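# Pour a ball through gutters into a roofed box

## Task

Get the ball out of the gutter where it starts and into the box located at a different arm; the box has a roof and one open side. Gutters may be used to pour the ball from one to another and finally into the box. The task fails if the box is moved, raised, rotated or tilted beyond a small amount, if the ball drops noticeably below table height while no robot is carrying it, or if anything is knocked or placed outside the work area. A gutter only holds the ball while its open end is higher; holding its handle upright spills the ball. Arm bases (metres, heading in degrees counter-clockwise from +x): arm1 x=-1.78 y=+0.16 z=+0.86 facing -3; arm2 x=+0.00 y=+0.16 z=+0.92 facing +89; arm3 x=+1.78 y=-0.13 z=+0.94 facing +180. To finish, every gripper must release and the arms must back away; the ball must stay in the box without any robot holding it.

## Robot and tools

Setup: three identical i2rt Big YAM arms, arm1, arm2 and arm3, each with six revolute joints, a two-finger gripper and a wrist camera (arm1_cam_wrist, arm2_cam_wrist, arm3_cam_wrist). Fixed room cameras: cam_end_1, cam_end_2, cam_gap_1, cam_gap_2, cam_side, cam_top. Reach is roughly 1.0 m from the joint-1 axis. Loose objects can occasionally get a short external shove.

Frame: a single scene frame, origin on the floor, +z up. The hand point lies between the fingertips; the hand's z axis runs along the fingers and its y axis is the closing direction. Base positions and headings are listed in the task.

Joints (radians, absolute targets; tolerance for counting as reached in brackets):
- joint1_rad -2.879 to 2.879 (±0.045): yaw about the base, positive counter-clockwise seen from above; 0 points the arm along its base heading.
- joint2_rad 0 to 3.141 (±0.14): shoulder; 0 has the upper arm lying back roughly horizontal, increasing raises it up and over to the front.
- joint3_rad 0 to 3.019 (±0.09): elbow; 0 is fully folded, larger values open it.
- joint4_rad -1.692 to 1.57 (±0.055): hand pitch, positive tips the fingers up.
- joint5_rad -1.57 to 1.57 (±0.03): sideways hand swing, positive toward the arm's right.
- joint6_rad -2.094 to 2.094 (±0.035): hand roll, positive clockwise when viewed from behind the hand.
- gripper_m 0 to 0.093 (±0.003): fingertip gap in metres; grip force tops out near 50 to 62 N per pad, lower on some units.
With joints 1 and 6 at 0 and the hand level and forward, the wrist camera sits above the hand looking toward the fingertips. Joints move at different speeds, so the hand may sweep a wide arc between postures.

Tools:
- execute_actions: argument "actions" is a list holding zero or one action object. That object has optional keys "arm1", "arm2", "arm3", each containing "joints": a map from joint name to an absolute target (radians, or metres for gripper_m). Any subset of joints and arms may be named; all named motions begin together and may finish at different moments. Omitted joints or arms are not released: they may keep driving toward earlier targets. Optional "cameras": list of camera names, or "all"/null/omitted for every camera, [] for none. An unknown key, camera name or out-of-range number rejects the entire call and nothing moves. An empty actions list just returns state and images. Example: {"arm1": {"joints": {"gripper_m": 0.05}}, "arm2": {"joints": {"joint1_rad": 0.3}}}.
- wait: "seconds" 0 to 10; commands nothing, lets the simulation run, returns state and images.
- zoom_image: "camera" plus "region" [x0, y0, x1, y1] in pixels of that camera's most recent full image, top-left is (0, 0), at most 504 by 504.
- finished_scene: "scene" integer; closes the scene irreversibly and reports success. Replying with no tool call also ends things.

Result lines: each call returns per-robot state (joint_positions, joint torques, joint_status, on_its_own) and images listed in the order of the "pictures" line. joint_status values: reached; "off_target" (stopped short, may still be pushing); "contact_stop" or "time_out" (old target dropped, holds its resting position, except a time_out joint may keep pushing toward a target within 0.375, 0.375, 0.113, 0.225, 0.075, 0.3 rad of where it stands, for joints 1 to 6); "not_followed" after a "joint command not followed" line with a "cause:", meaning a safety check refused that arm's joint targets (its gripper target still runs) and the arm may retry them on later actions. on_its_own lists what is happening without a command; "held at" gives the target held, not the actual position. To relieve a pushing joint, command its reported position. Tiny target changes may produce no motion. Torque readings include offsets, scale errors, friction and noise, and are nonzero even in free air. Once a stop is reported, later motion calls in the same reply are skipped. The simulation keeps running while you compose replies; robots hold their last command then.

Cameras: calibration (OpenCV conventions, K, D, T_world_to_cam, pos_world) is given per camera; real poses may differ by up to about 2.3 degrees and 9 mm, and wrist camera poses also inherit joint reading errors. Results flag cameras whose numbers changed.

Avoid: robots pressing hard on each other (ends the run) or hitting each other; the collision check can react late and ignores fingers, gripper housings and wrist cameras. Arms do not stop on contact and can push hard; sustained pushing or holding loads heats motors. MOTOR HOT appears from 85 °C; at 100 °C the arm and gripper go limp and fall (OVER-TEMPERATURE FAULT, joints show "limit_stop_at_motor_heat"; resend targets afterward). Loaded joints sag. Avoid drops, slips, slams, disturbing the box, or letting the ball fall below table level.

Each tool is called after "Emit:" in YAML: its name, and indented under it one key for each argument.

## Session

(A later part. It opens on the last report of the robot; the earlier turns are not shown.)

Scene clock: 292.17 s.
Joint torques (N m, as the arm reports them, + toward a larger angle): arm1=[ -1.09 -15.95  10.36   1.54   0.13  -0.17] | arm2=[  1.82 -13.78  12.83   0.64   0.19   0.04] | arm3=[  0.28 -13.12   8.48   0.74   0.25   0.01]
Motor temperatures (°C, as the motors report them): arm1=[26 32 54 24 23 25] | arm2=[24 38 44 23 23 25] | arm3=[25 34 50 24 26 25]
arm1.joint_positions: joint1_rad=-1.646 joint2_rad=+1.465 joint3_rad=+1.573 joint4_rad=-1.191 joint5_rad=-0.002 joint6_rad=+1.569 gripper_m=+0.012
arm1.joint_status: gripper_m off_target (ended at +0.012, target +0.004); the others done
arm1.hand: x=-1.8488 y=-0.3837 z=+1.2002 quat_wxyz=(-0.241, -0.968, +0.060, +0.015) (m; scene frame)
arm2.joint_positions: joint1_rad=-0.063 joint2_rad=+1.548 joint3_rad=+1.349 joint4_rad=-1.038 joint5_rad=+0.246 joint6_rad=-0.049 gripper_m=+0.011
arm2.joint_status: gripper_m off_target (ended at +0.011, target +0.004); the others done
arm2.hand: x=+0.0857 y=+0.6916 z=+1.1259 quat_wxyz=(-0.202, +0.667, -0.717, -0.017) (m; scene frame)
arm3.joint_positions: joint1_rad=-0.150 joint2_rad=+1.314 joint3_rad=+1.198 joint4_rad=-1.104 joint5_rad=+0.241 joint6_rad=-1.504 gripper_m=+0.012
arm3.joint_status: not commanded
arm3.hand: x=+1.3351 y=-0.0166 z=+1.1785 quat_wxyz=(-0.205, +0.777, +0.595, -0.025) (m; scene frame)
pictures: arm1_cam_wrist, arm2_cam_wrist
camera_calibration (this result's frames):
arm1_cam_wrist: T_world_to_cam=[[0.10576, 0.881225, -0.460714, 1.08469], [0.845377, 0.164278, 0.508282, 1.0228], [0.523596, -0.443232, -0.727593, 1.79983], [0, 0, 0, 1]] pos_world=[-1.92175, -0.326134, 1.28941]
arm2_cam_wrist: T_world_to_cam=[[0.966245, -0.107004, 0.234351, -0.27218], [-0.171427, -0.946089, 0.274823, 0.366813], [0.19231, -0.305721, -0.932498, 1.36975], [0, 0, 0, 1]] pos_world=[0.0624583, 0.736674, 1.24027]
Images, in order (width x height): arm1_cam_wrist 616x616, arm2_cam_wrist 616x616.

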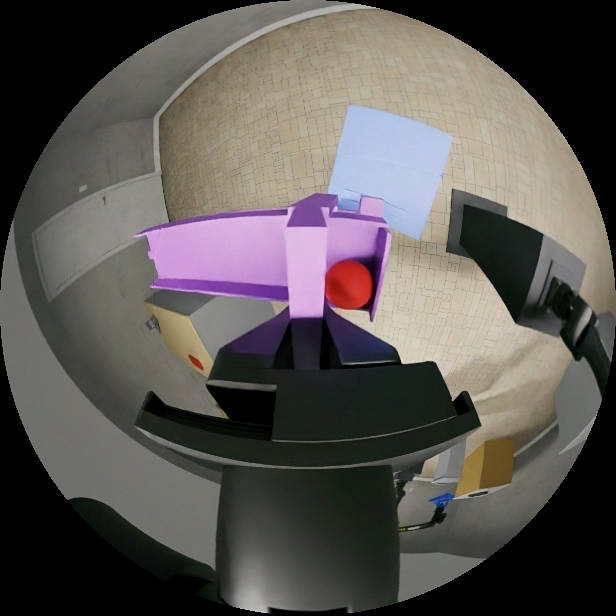

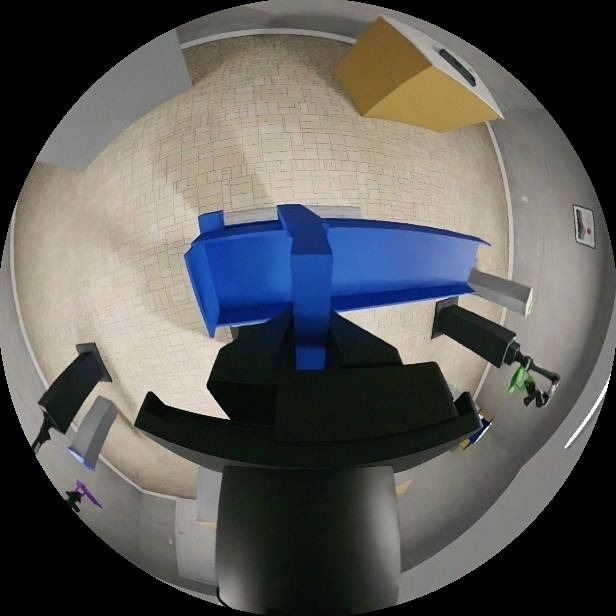

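Emit:
execute_actions:
  actions:
    - {"arm1":{"joints":{"joint1_rad":0.05,"gripper_m":0.004}},"arm2":{"joints":{"joint1_rad":1.586,"joint2_rad":2.295,"joint3_rad":2.14,"joint4_rad":-1.07,"joint5_rad":0.0,"joint6_rad":-1.571,"gripper_m":0.004}}}
  cameras: ["arm1_cam_wrist","arm2_cam_wrist","cam_side","cam_gap_1"]

Scene clock: 325.10 s.
Joint torques (N m, as the arm reports them, + toward a larger angle): arm1=[ -1.35 -16.42  10.36   1.35   0.18  -0.17] | arm2=[  1.63 -27.39  14.76   0.6   -0.19  -0.06] | arm3=[  0.64 -12.77   8.29   0.9    0.32  -0.03]
Motor temperatures (°C, as the motors report them): arm1=[26 31 55 25 23 25] | arm2=[24 37 48 23 23 25] | arm3=[25 33 50 24 26 25]
arm1.joint_positions: joint1_rad=+0.058 joint2_rad=+1.469 joint3_rad=+1.573 joint4_rad=-1.185 joint5_rad=-0.002 joint6_rad=+1.569 gripper_m=+0.012
arm1.joint_status: gripper_m off_target (ended at +0.012, target +0.004); the others done
arm1.hand: x=-1.2336 y=+0.1597 z=+1.1986 quat_wxyz=(-0.170, -0.683, -0.689, -0.173) (m; scene frame)
arm2.joint_positions: joint1_rad=+1.587 joint2_rad=+2.330 joint3_rad=+2.097 joint4_rad=-1.065 joint5_rad=+0.001 joint6_rad=-1.563 gripper_m=+0.011
arm2.joint_status: gripper_m off_target (ended at +0.011, target +0.004); the others done
arm2.hand: x=-0.7697 y=+0.1639 z=+0.9543 quat_wxyz=(-0.096, +0.704, +0.697, -0.097) (m; scene frame)
arm3.joint_positions: joint1_rad=-0.150 joint2_rad=+1.314 joint3_rad=+1.198 joint4_rad=-1.104 joint5_rad=+0.241 joint6_rad=-1.504 gripper_m=+0.012
arm3.joint_status: not commanded
arm3.hand: x=+1.3351 y=-0.0166 z=+1.1785 quat_wxyz=(-0.205, +0.777, +0.595, -0.025) (m; scene frame)
pictures: arm1_cam_wrist, arm2_cam_wrist, cam_gap_1, cam_side
camera_calibration (this result's frames):
arm1_cam_wrist: T_world_to_cam=[[-0.886826, -0.0114827, -0.46196, -0.54035], [-0.275553, 0.815652, 0.508706, -1.07299], [0.370958, 0.578429, -0.726506, 1.36467], [0, 0, 0, 1]] pos_world=[-1.2811, 0.0796209, 1.28766]
arm2_cam_wrist: T_world_to_cam=[[-0.96567, 0.00942726, 0.259602, -0.992089], [0.15689, 0.817662, 0.553909, -0.534672], [-0.207045, 0.575622, -0.79107, 0.626144], [0, 0, 0, 1]] pos_world=[-0.744506, 0.0861108, 1.04903]
Images, in order (width x height): arm1_cam_wrist 616x616, arm2_cam_wrist 616x616, cam_gap_1 672x504, cam_side 672x504.

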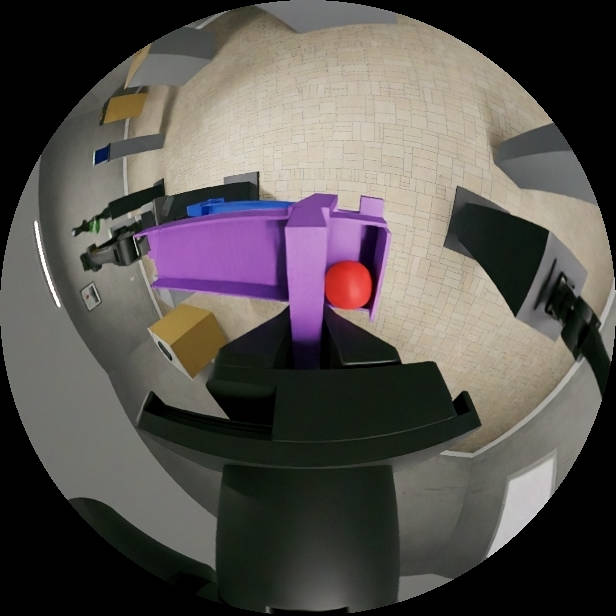

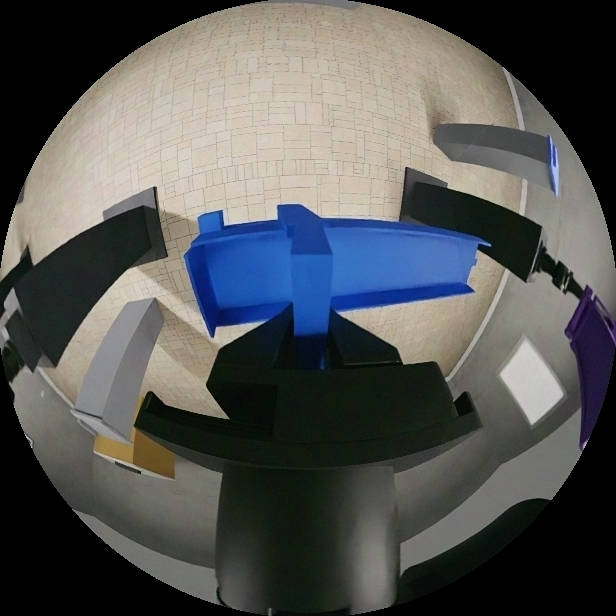

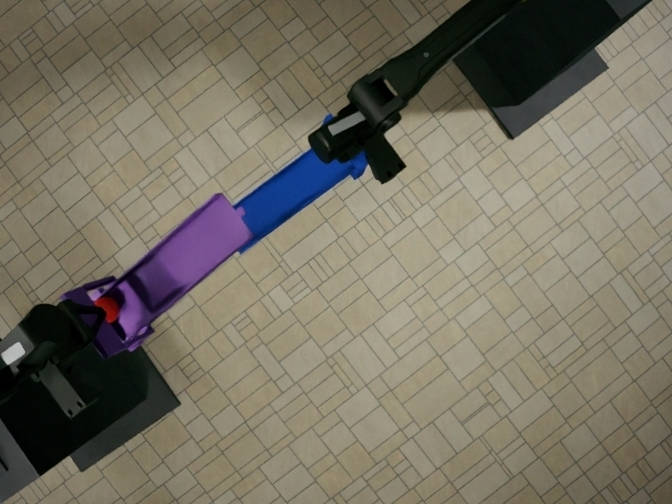

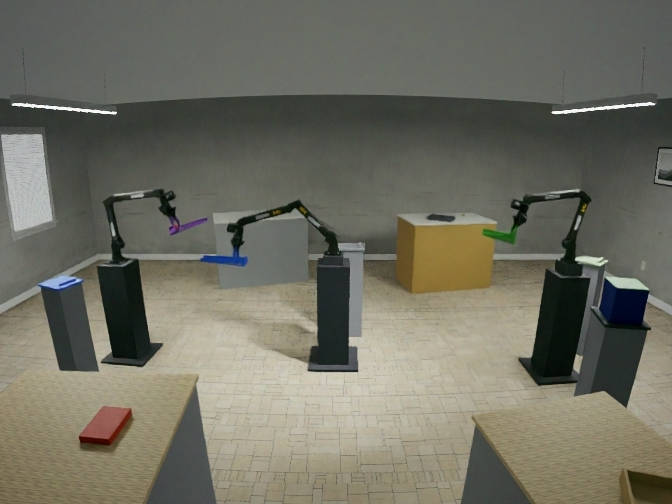

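Emit:
execute_actions:
  actions: []

Scene clock: 360.73 s.
Joint torques (N m, as the arm reports them, + toward a larger angle): arm1=[ -1.25 -16.46  10.36   1.34   0.18  -0.15] | arm2=[  1.63 -27.33  14.76   0.61  -0.19  -0.07] | arm3=[  0.19 -12.73   8.68   0.95   0.3    0.04]
Motor temperatures (°C, as the motors report them): arm1=[26 31 56 24 23 25] | arm2=[24 44 50 23 23 25] | arm3=[25 33 50 24 26 25]
arm1.joint_positions: joint1_rad=+0.058 joint2_rad=+1.469 joint3_rad=+1.573 joint4_rad=-1.185 joint5_rad=-0.002 joint6_rad=+1.569 gripper_m=+0.012
arm1.joint_status: gripper_m off_target (ended at +0.012, target +0.004); the others done
arm1.hand: x=-1.2336 y=+0.1597 z=+1.1986 quat_wxyz=(-0.170, -0.683, -0.689, -0.173) (m; scene frame)
arm2.joint_positions: joint1_rad=+1.587 joint2_rad=+2.330 joint3_rad=+2.097 joint4_rad=-1.065 joint5_rad=+0.001 joint6_rad=-1.563 gripper_m=+0.011
arm2.joint_status: gripper_m off_target (ended at +0.011, target +0.004); the others done
arm2.hand: x=-0.7697 y=+0.1639 z=+0.9543 quat_wxyz=(-0.096, +0.704, +0.697, -0.097) (m; scene frame)
arm3.joint_positions: joint1_rad=-0.150 joint2_rad=+1.314 joint3_rad=+1.198 joint4_rad=-1.104 joint5_rad=+0.241 joint6_rad=-1.504 gripper_m=+0.012
arm3.joint_status: not commanded
arm3.hand: x=+1.3351 y=-0.0166 z=+1.1785 quat_wxyz=(-0.205, +0.777, +0.595, -0.025) (m; scene frame)
pictures: arm1_cam_wrist, arm2_cam_wrist, arm3_cam_wrist, cam_end_1, cam_end_2, cam_gap_1, cam_gap_2, cam_side, cam_top
camera_calibration (this result's frames):
arm1_cam_wrist: T_world_to_cam=[[-0.886826, -0.0114827, -0.46196, -0.54035], [-0.275553, 0.815652, 0.508706, -1.07299], [0.370958, 0.578429, -0.726506, 1.36467], [0, 0, 0, 1]] pos_world=[-1.2811, 0.0796209, 1.28766]
arm2_cam_wrist: T_world_to_cam=[[-0.96567, 0.00942726, 0.259602, -0.992089], [0.15689, 0.817662, 0.553909, -0.534672], [-0.207045, 0.575622, -0.79107, 0.626144], [0, 0, 0, 1]] pos_world=[-0.744506, 0.0861108, 1.04903]
arm3_cam_wrist: T_world_to_cam=[[-0.911656, 0.221795, 0.345962, 0.813563], [0.407847, 0.591616, 0.695451, -1.34669], [-0.0504288, 0.775112, -0.629809, 0.943935], [0, 0, 0, 1]] pos_world=[1.33854, -0.115375, 1.2496]
Images, in order (width x height): arm1_cam_wrist 616x616, arm2_cam_wrist 616x616, arm3_cam_wrist 616x616, cam_end_1 672x504, cam_end_2 672x504, cam_gap_1 672x504, cam_gap_2 672x504, cam_side 672x504, cam_top 672x504.

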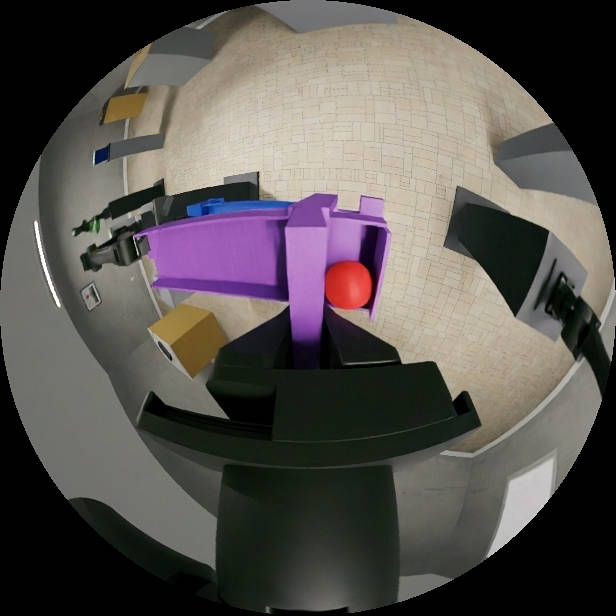

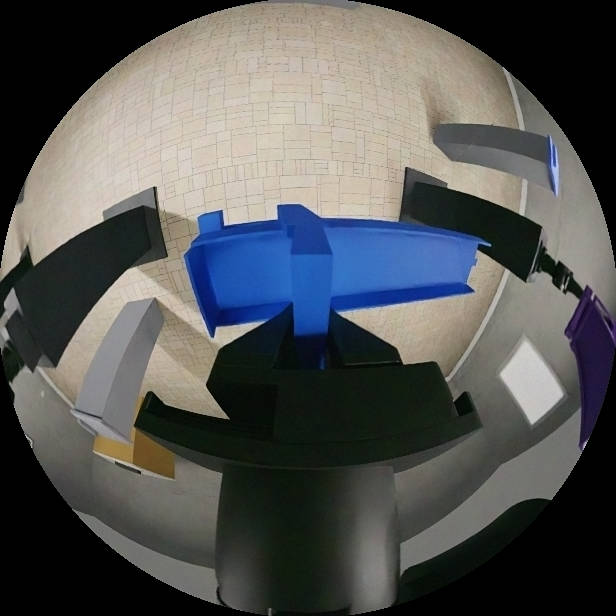

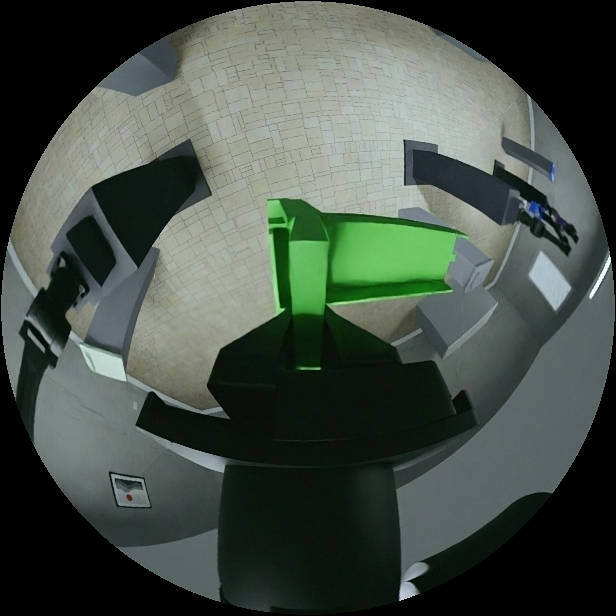

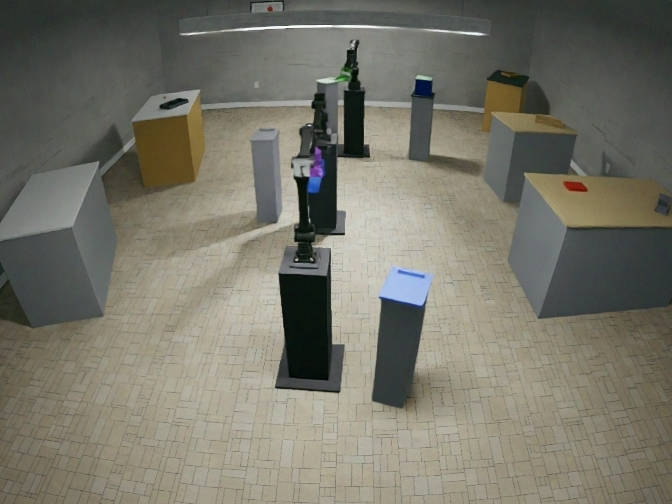

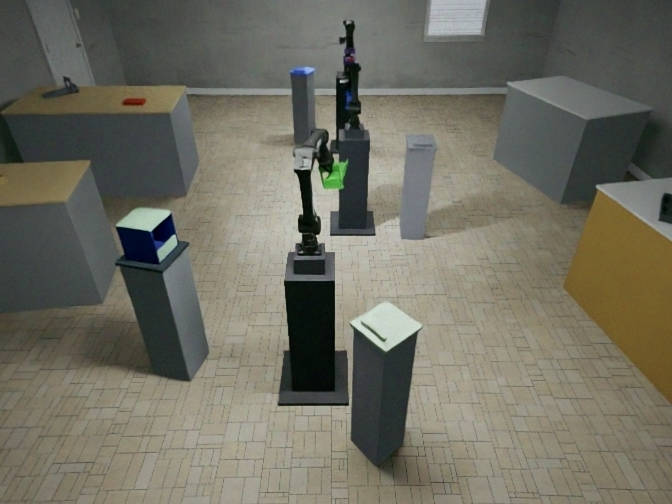

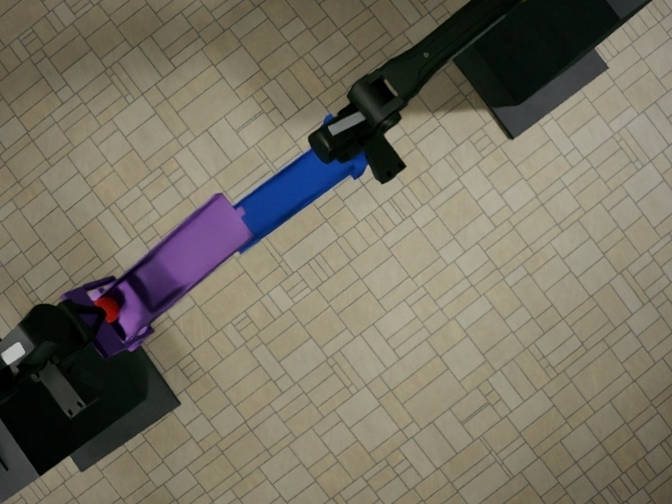

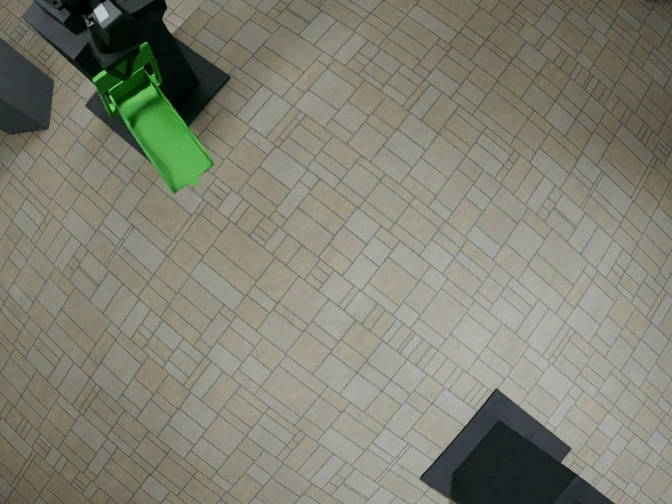

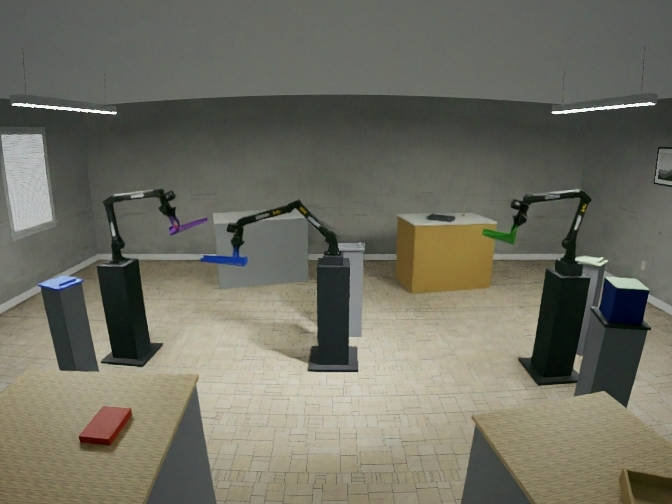

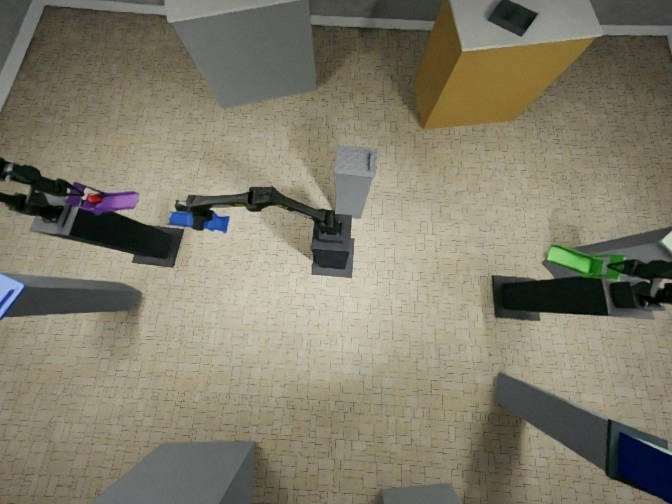

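Emit:
execute_actions:
  actions:
    - {"arm1":{"joints":{"joint2_rad":1.90,"joint3_rad":1.93,"joint4_rad":-1.27,"gripper_m":0.004}},"arm2":{"joints":{"joint4_rad":-1.0,"gripper_m":0.004}}}
  cameras: ["cam_side","cam_gap_1","arm1_cam_wrist"]

Scene clock: 395.70 s.
Joint torques (N m, as the arm reports them, + toward a larger angle): arm1=[ -1.39 -25.61  13.04   0.32   0.19  -0.13] | arm2=[  1.61 -27.08  14.83   1.9   -0.19  -0.06] | arm3=[ -0.27 -12.62   8.62   0.99   0.3    0.  ]
Motor temperatures (°C, as the motors report them): arm1=[26 32 57 24 23 25] | arm2=[24 46 51 23 23 25] | arm3=[25 32 50 24 26 25]
arm1.joint_positions: joint1_rad=+0.058 joint2_rad=+1.933 joint3_rad=+1.862 joint4_rad=-1.267 joint5_rad=-0.002 joint6_rad=+1.569 gripper_m=+0.012
arm1.joint_status: gripper_m off_target (ended at +0.012, target +0.004); the others done
arm1.hand: x=-1.1227 y=+0.1604 z=+1.0562 quat_wxyz=(-0.081, -0.699, -0.705, -0.083) (m; scene frame)
arm2.joint_positions: joint1_rad=+1.587 joint2_rad=+2.330 joint3_rad=+2.097 joint4_rad=-1.025 joint5_rad=+0.001 joint6_rad=-1.563 gripper_m=+0.011
arm2.joint_status: gripper_m off_target (ended at +0.011, target +0.004); the others done
arm2.hand: x=-0.7790 y=+0.1640 z=+0.9571 quat_wxyz=(-0.110, +0.702, +0.695, -0.111) (m; scene frame)
arm3.joint_positions: joint1_rad=-0.150 joint2_rad=+1.314 joint3_rad=+1.198 joint4_rad=-1.104 joint5_rad=+0.241 joint6_rad=-1.504 gripper_m=+0.012
arm3.joint_status: not commanded
arm3.hand: x=+1.3351 y=-0.0166 z=+1.1785 quat_wxyz=(-0.205, +0.777, +0.595, -0.025) (m; scene frame)
pictures: arm1_cam_wrist, cam_gap_1, cam_side
camera_calibration (this result's frames):
arm1_cam_wrist: T_world_to_cam=[[-0.974974, -0.0120499, -0.221993, -0.86014], [-0.13774, 0.816535, 0.560622, -0.87084], [0.17451, 0.57717, -0.79776, 1.07459], [0, 0, 0, 1]] pos_world=[-1.14609, 0.0804877, 1.15453]
Images, in order (width x height): arm1_cam_wrist 616x616, cam_gap_1 672x504, cam_side 672x504.

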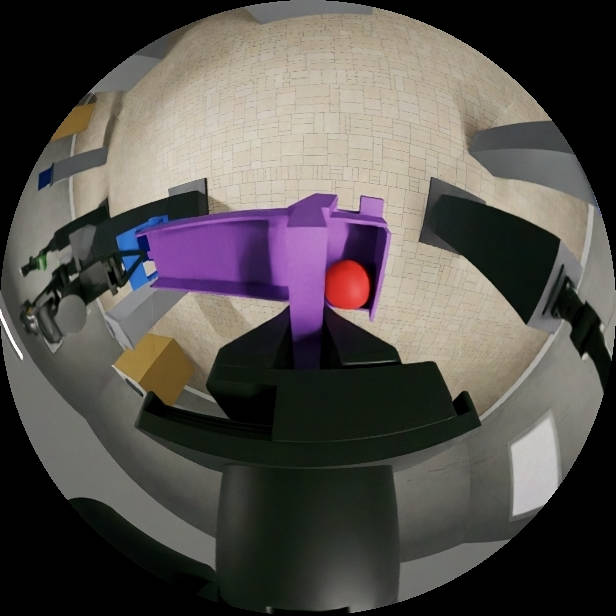

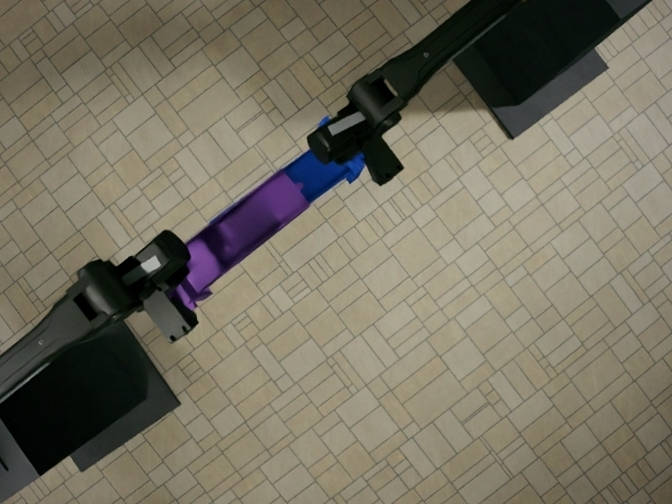

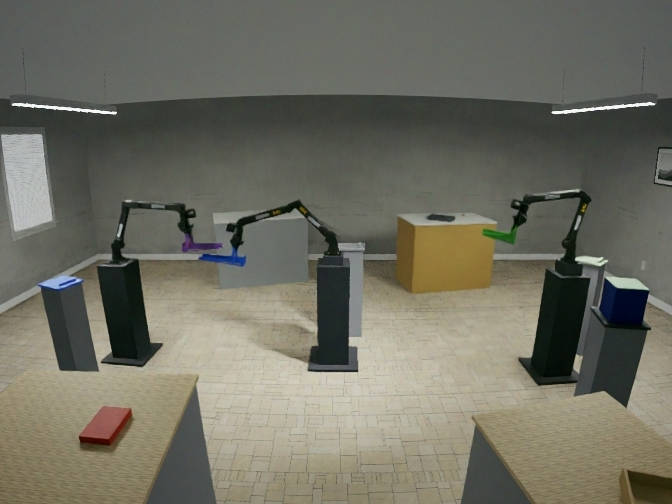

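Emit:
zoom_image:
  camera: "cam_side"
  region: [150, 190, 290, 290]

Region (150, 190, 290, 290) of cam_side's 672x504 image, scaled by 3.600, with more detail than that image has; it fills the top 360 rows of this view, and the rest is white.

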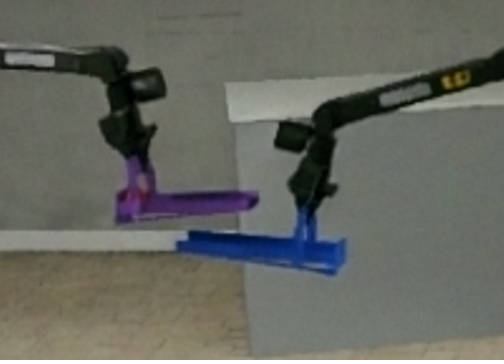

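Emit:
execute_actions:
  actions:
    - {"arm1":{"joints":{"joint2_rad":1.96,"joint3_rad":2.02,"joint4_rad":-1.47,"gripper_m":0.004}}}
  cameras: ["cam_side","cam_gap_1","arm1_cam_wrist","arm2_cam_wrist"]

Scene clock: 414.03 s.
Joint torques (N m, as the arm reports them, + toward a larger angle): arm1=[ -1.25 -22.37  12.71  -0.13   0.18  -0.14] | arm2=[  1.69 -27.48  14.85   1.89  -0.19  -0.06] | arm3=[  0.18 -12.35   8.72   1.03   0.28  -0.03]
Motor temperatures (°C, as the motors report them): arm1=[26 34 64 24 23 25] | arm2=[24 47 52 23 23 25] | arm3=[25 32 49 24 26 25]
arm1.joint_positions: joint1_rad=+0.058 joint2_rad=+1.957 joint3_rad=+1.954 joint4_rad=-1.460 joint5_rad=-0.002 joint6_rad=+1.569 gripper_m=+0.012
arm1.joint_status: gripper_m off_target (ended at +0.012, target +0.004); the others done
arm1.hand: x=-1.1442 y=+0.1603 z=+1.0717 quat_wxyz=(-0.037, -0.703, -0.709, -0.039) (m; scene frame)
arm2.joint_positions: joint1_rad=+1.587 joint2_rad=+2.330 joint3_rad=+2.097 joint4_rad=-1.025 joint5_rad=+0.001 joint6_rad=-1.563 gripper_m=+0.011
arm2.joint_status: not commanded
arm2.hand: x=-0.7790 y=+0.1640 z=+0.9571 quat_wxyz=(-0.110, +0.702, +0.695, -0.111) (m; scene frame)
arm3.joint_positions: joint1_rad=-0.150 joint2_rad=+1.314 joint3_rad=+1.198 joint4_rad=-1.104 joint5_rad=+0.241 joint6_rad=-1.504 gripper_m=+0.012
arm3.joint_status: not commanded
arm3.hand: x=+1.3351 y=-0.0166 z=+1.1785 quat_wxyz=(-0.205, +0.777, +0.595, -0.025) (m; scene frame)
pictures: arm1_cam_wrist, arm2_cam_wrist, cam_gap_1, cam_side
camera_calibration (this result's frames):
arm1_cam_wrist: T_world_to_cam=[[-0.99513, -0.0121802, -0.0978163, -1.03369], [-0.0663054, 0.816993, 0.572822, -0.81381], [0.0729382, 0.576518, -0.813822, 0.991914], [0, 0, 0, 1]] pos_world=[-1.15496, 0.0804307, 1.1723]
arm2_cam_wrist: T_world_to_cam=[[-0.954612, 0.00950543, 0.297699, -1.0297], [0.178819, 0.817611, 0.547299, -0.51137], [-0.2382, 0.575693, -0.782201, 0.593659], [0, 0, 0, 1]] pos_world=[-0.750115, 0.0861239, 1.05078]
Images, in order (width x height): arm1_cam_wrist 616x616, arm2_cam_wrist 616x616, cam_gap_1 672x504, cam_side 672x504.

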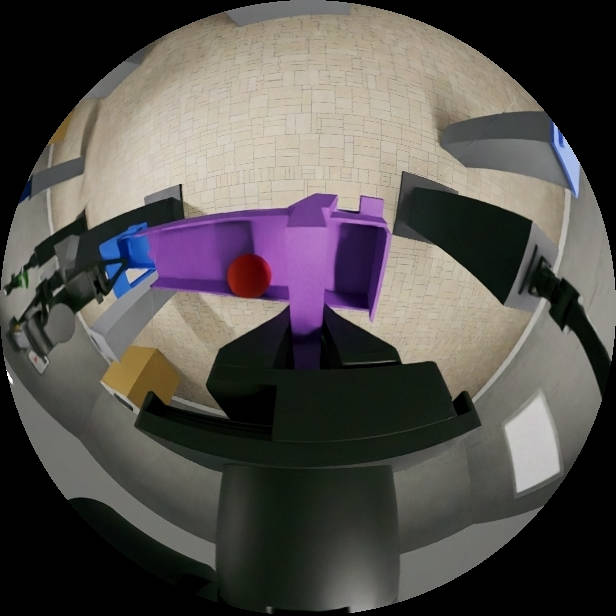

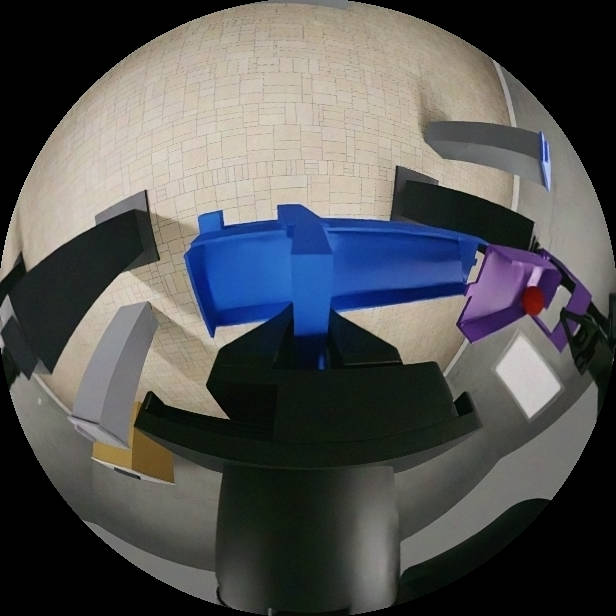

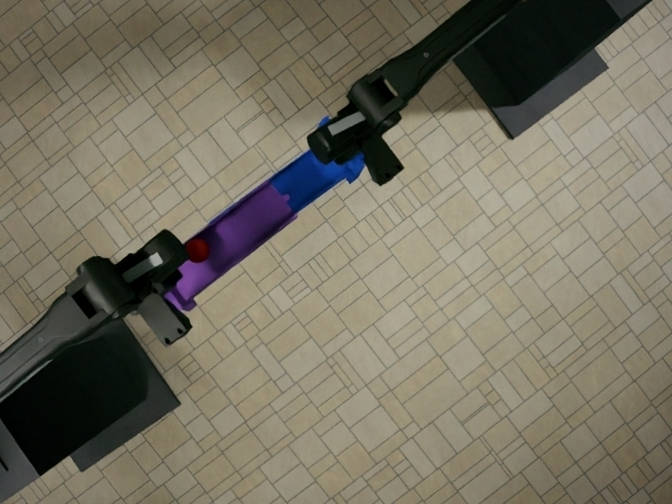

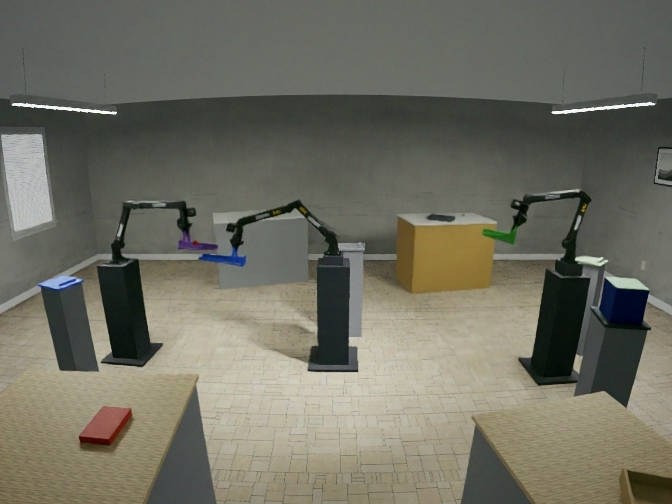

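The ball is rolling. Checking without spending motion time.

Emit:
execute_actions:
  actions: []
  cameras: ["cam_gap_1","arm2_cam_wrist"]

Scene clock: 416.40 s.
Joint torques (N m, as the arm reports them, + toward a larger angle): arm1=[ -1.27 -22.37  12.73  -0.11   0.17  -0.14] | arm2=[  1.71 -27.76  14.81   1.79  -0.16  -0.05] | arm3=[  0.23 -12.64   8.64   0.7    0.27   0.01]
Motor temperatures (°C, as the motors report them): arm1=[26 34 64 24 23 25] | arm2=[24 47 52 23 23 25] | arm3=[25 32 49 24 26 25]
arm1.joint_positions: joint1_rad=+0.058 joint2_rad=+1.957 joint3_rad=+1.954 joint4_rad=-1.461 joint5_rad=-0.002 joint6_rad=+1.569 gripper_m=+0.012
arm1.joint_status: gripper_m off_target (ended at +0.012, target +0.004); the others done
arm1.hand: x=-1.1443 y=+0.1602 z=+1.0717 quat_wxyz=(-0.037, -0.703, -0.709, -0.038) (m; scene frame)
arm2.joint_positions: joint1_rad=+1.587 joint2_rad=+2.329 joint3_rad=+2.097 joint4_rad=-1.022 joint5_rad=+0.000 joint6_rad=-1.565 gripper_m=+0.011
arm2.joint_status: not commanded
arm2.hand: x=-0.7798 y=+0.1638 z=+0.9580 quat_wxyz=(-0.111, +0.701, +0.695, -0.113) (m; scene frame)
arm3.joint_positions: joint1_rad=-0.150 joint2_rad=+1.314 joint3_rad=+1.198 joint4_rad=-1.104 joint5_rad=+0.241 joint6_rad=-1.504 gripper_m=+0.012
arm3.joint_status: not commanded
arm3.hand: x=+1.3351 y=-0.0166 z=+1.1785 quat_wxyz=(-0.205, +0.777, +0.595, -0.025) (m; scene frame)
pictures: arm2_cam_wrist, cam_gap_1
camera_calibration (this result's frames):
arm2_cam_wrist: T_world_to_cam=[[-0.953481, 0.00835508, 0.301336, -1.03311], [0.179733, 0.818265, 0.546021, -0.509684], [-0.242011, 0.574781, -0.781702, 0.590918], [0, 0, 0, 1]] pos_world=[-0.750431, 0.0860402, 1.05153]
Images, in order (width x height): arm2_cam_wrist 616x616, cam_gap_1 672x504.

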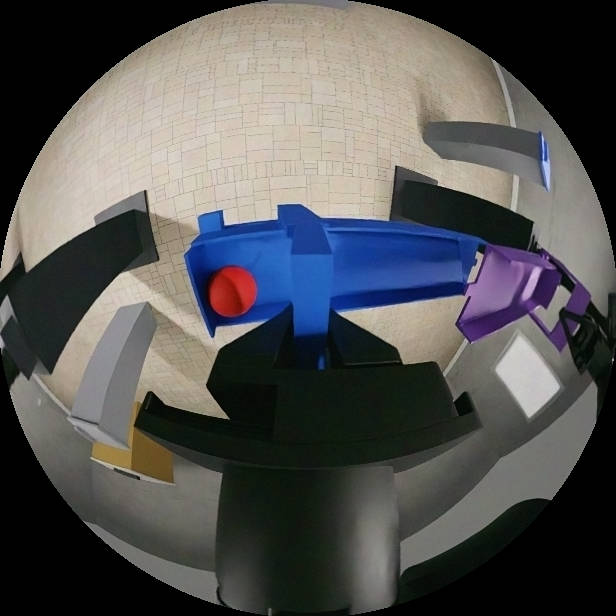

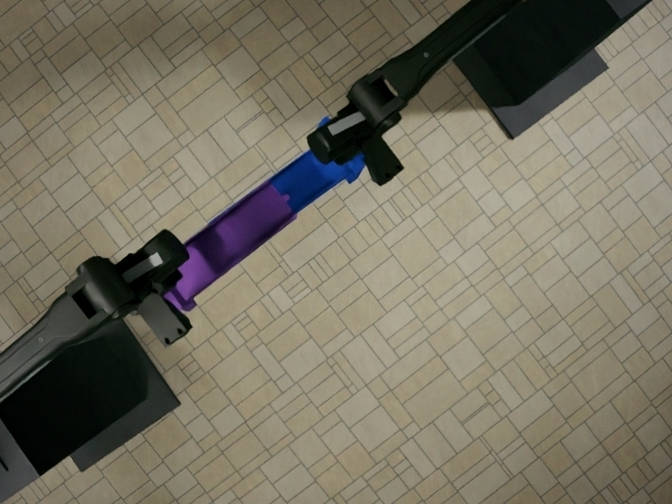

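Emit:
execute_actions:
  actions:
    - {"arm1":{"joints":{"joint2_rad":1.65,"joint4_rad":-1.25,"gripper_m":0.004}},"arm3":{"joints":{"joint1_rad":-0.152,"joint2_rad":2.25,"joint3_rad":2.16,"joint4_rad":-1.12,"joint5_rad":0,"joint6_rad":-1.51,"gripper_m":0.004}}}
  cameras: ["cam_side","cam_gap_1","cam_gap_2"]

Scene clock: 439.67 s.
Joint torques (N m, as the arm reports them, + toward a larger angle): arm1=[ -1.43 -19.61  10.14   1.83   0.16  -0.17] | arm2=[  1.71 -27.42  14.84   1.78  -0.16  -0.05] | arm3=[  0.2  -31.22  12.69   0.64  -0.2    0.04]
Motor temperatures (°C, as the motors report them): arm1=[26 35 66 24 23 25] | arm2=[24 48 52 23 23 25] | arm3=[25 33 50 24 26 25]
arm1.joint_positions: joint1_rad=+0.058 joint2_rad=+1.667 joint3_rad=+1.993 joint4_rad=-1.274 joint5_rad=-0.002 joint6_rad=+1.569 gripper_m=+0.012
arm1.joint_status: gripper_m off_target (ended at +0.012, target +0.004); the others done
arm1.hand: x=-1.1488 y=+0.1602 z=+1.2851 quat_wxyz=(-0.215, -0.670, -0.676, -0.218) (m; scene frame)
arm2.joint_positions: joint1_rad=+1.587 joint2_rad=+2.329 joint3_rad=+2.097 joint4_rad=-1.022 joint5_rad=+0.000 joint6_rad=-1.565 gripper_m=+0.011
arm2.joint_status: not commanded
arm2.hand: x=-0.7798 y=+0.1638 z=+0.9580 quat_wxyz=(-0.111, +0.701, +0.695, -0.113) (m; scene frame)
arm3.joint_positions: joint1_rad=-0.150 joint2_rad=+2.284 joint3_rad=+2.096 joint4_rad=-1.123 joint5_rad=+0.003 joint6_rad=-1.505 gripper_m=+0.012
arm3.joint_status: gripper_m off_target (ended at +0.012, target +0.004); the others done
arm3.hand: x=+1.0291 y=-0.0089 z=+0.9943 quat_wxyz=(-0.093, +0.775, +0.620, -0.081) (m; scene frame)
pictures: cam_gap_1, cam_gap_2, cam_side
Images, in order (width x height): cam_gap_1 672x504, cam_gap_2 672x504, cam_side 672x504.

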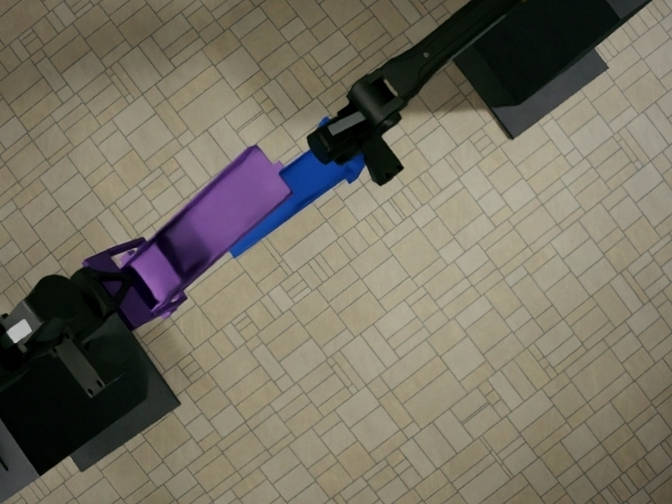

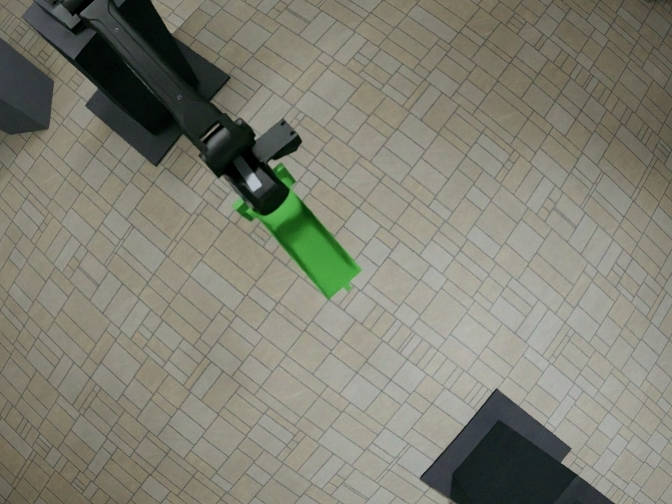

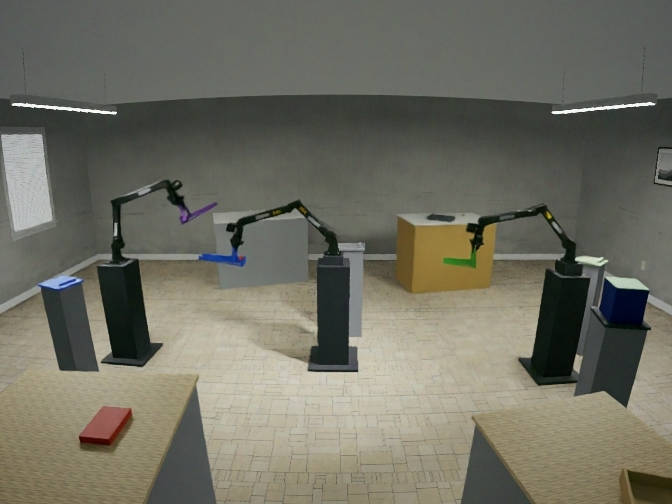

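Emit:
execute_actions:
  actions:
    - {"arm1":{"joints":{"joint1_rad":-2.077,"joint2_rad":1.72,"joint3_rad":1.60,"joint4_rad":-1.302,"joint5_rad":-0.242,"joint6_rad":-0.256,"gripper_m":0.004}},"arm2":{"joints":{"joint1_rad":-1.719,"joint2_rad":1.6,"joint4_rad":-1.15,"joint6_rad":-1.569,"gripper_m":0.004}}}
  cameras: ["cam_side","cam_gap_2","arm2_cam_wrist","arm1_cam_wrist"]

Scene clock: 470.70 s.
Joint torques (N m, as the arm reports them, + toward a larger angle): arm1=[ -0.23 -21.75   8.33  -0.05  -0.47  -0.22] | arm2=[  2.33 -18.65  13.37   1.49  -0.16   0.01] | arm3=[ -0.59 -30.63  12.49   0.79  -0.15   0.04]
Motor temperatures (°C, as the motors report them): arm1=[26 34 60 25 23 25] | arm2=[24 48 53 23 23 25] | arm3=[25 41 57 24 26 25]
arm1.joint_positions: joint1_rad=-2.085 joint2_rad=+1.748 joint3_rad=+1.594 joint4_rad=-1.291 joint5_rad=-0.236 joint6_rad=-0.249 gripper_m=+0.012
arm1.joint_status: gripper_m off_target (ended at +0.012, target +0.004); the others done
arm1.hand: x=-2.0481 y=-0.3405 z=+1.0551 quat_wxyz=(-0.132, -0.798, -0.587, +0.014) (m; scene frame)
arm2.joint_positions: joint1_rad=-1.722 joint2_rad=+1.636 joint3_rad=+2.115 joint4_rad=-1.144 joint5_rad=+0.002 joint6_rad=-1.566 gripper_m=+0.011
arm2.joint_status: gripper_m off_target (ended at +0.011, target +0.004); the others done
arm2.hand: x=+0.6381 y=+0.0535 z=+1.4477 quat_wxyz=(-0.281, +0.578, -0.689, +0.335) (m; scene frame)
arm3.joint_positions: joint1_rad=-0.150 joint2_rad=+2.284 joint3_rad=+2.096 joint4_rad=-1.123 joint5_rad=+0.003 joint6_rad=-1.505 gripper_m=+0.012
arm3.joint_status: not commanded
arm3.hand: x=+1.0291 y=-0.0089 z=+0.9943 quat_wxyz=(-0.093, +0.775, +0.620, -0.081) (m; scene frame)
pictures: arm1_cam_wrist, arm2_cam_wrist, cam_gap_2, cam_side
camera_calibration (this result's frames):
arm1_cam_wrist: T_world_to_cam=[[-0.944229, 0.272826, -0.184387, -1.64835], [0.179014, 0.895274, 0.407969, 0.247972], [0.276381, 0.352208, -0.894183, 1.75811], [0, 0, 0, 1]] pos_world=[-2.08672, -0.39151, 1.16697]
arm2_cam_wrist: T_world_to_cam=[[0.617541, -0.108485, 0.779021, -1.51556], [-0.583418, -0.727441, 0.361182, -0.104414], [0.527509, -0.67754, -0.512517, 0.566571], [0, 0, 0, 1]] pos_world=[0.576134, 0.143504, 1.50875]
Images, in order (width x height): arm1_cam_wrist 616x616, arm2_cam_wrist 616x616, cam_gap_2 672x504, cam_side 672x504.

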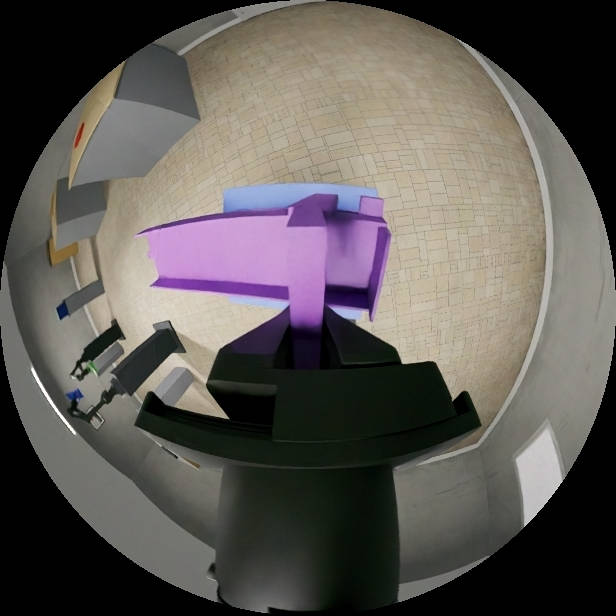

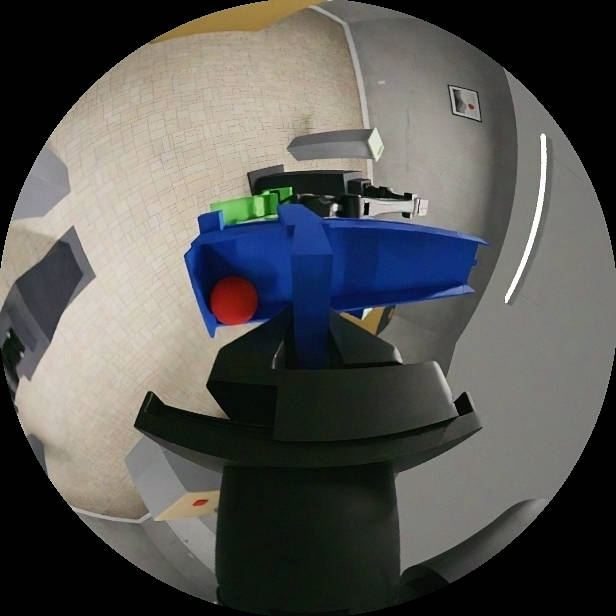

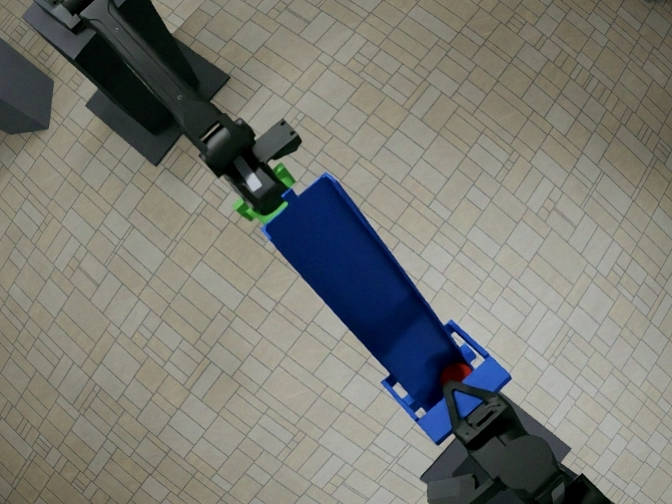

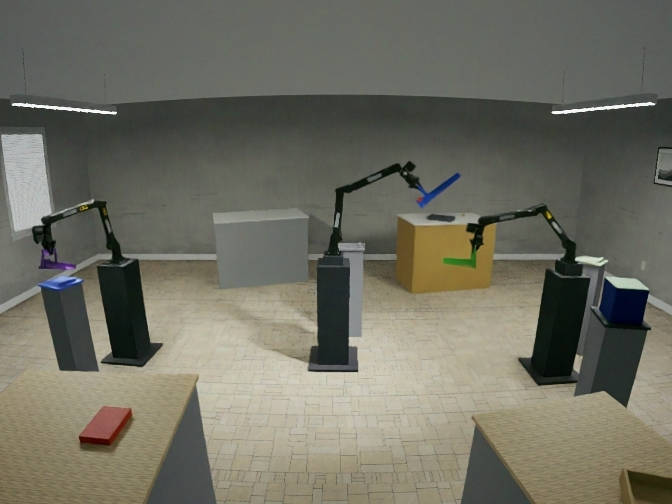

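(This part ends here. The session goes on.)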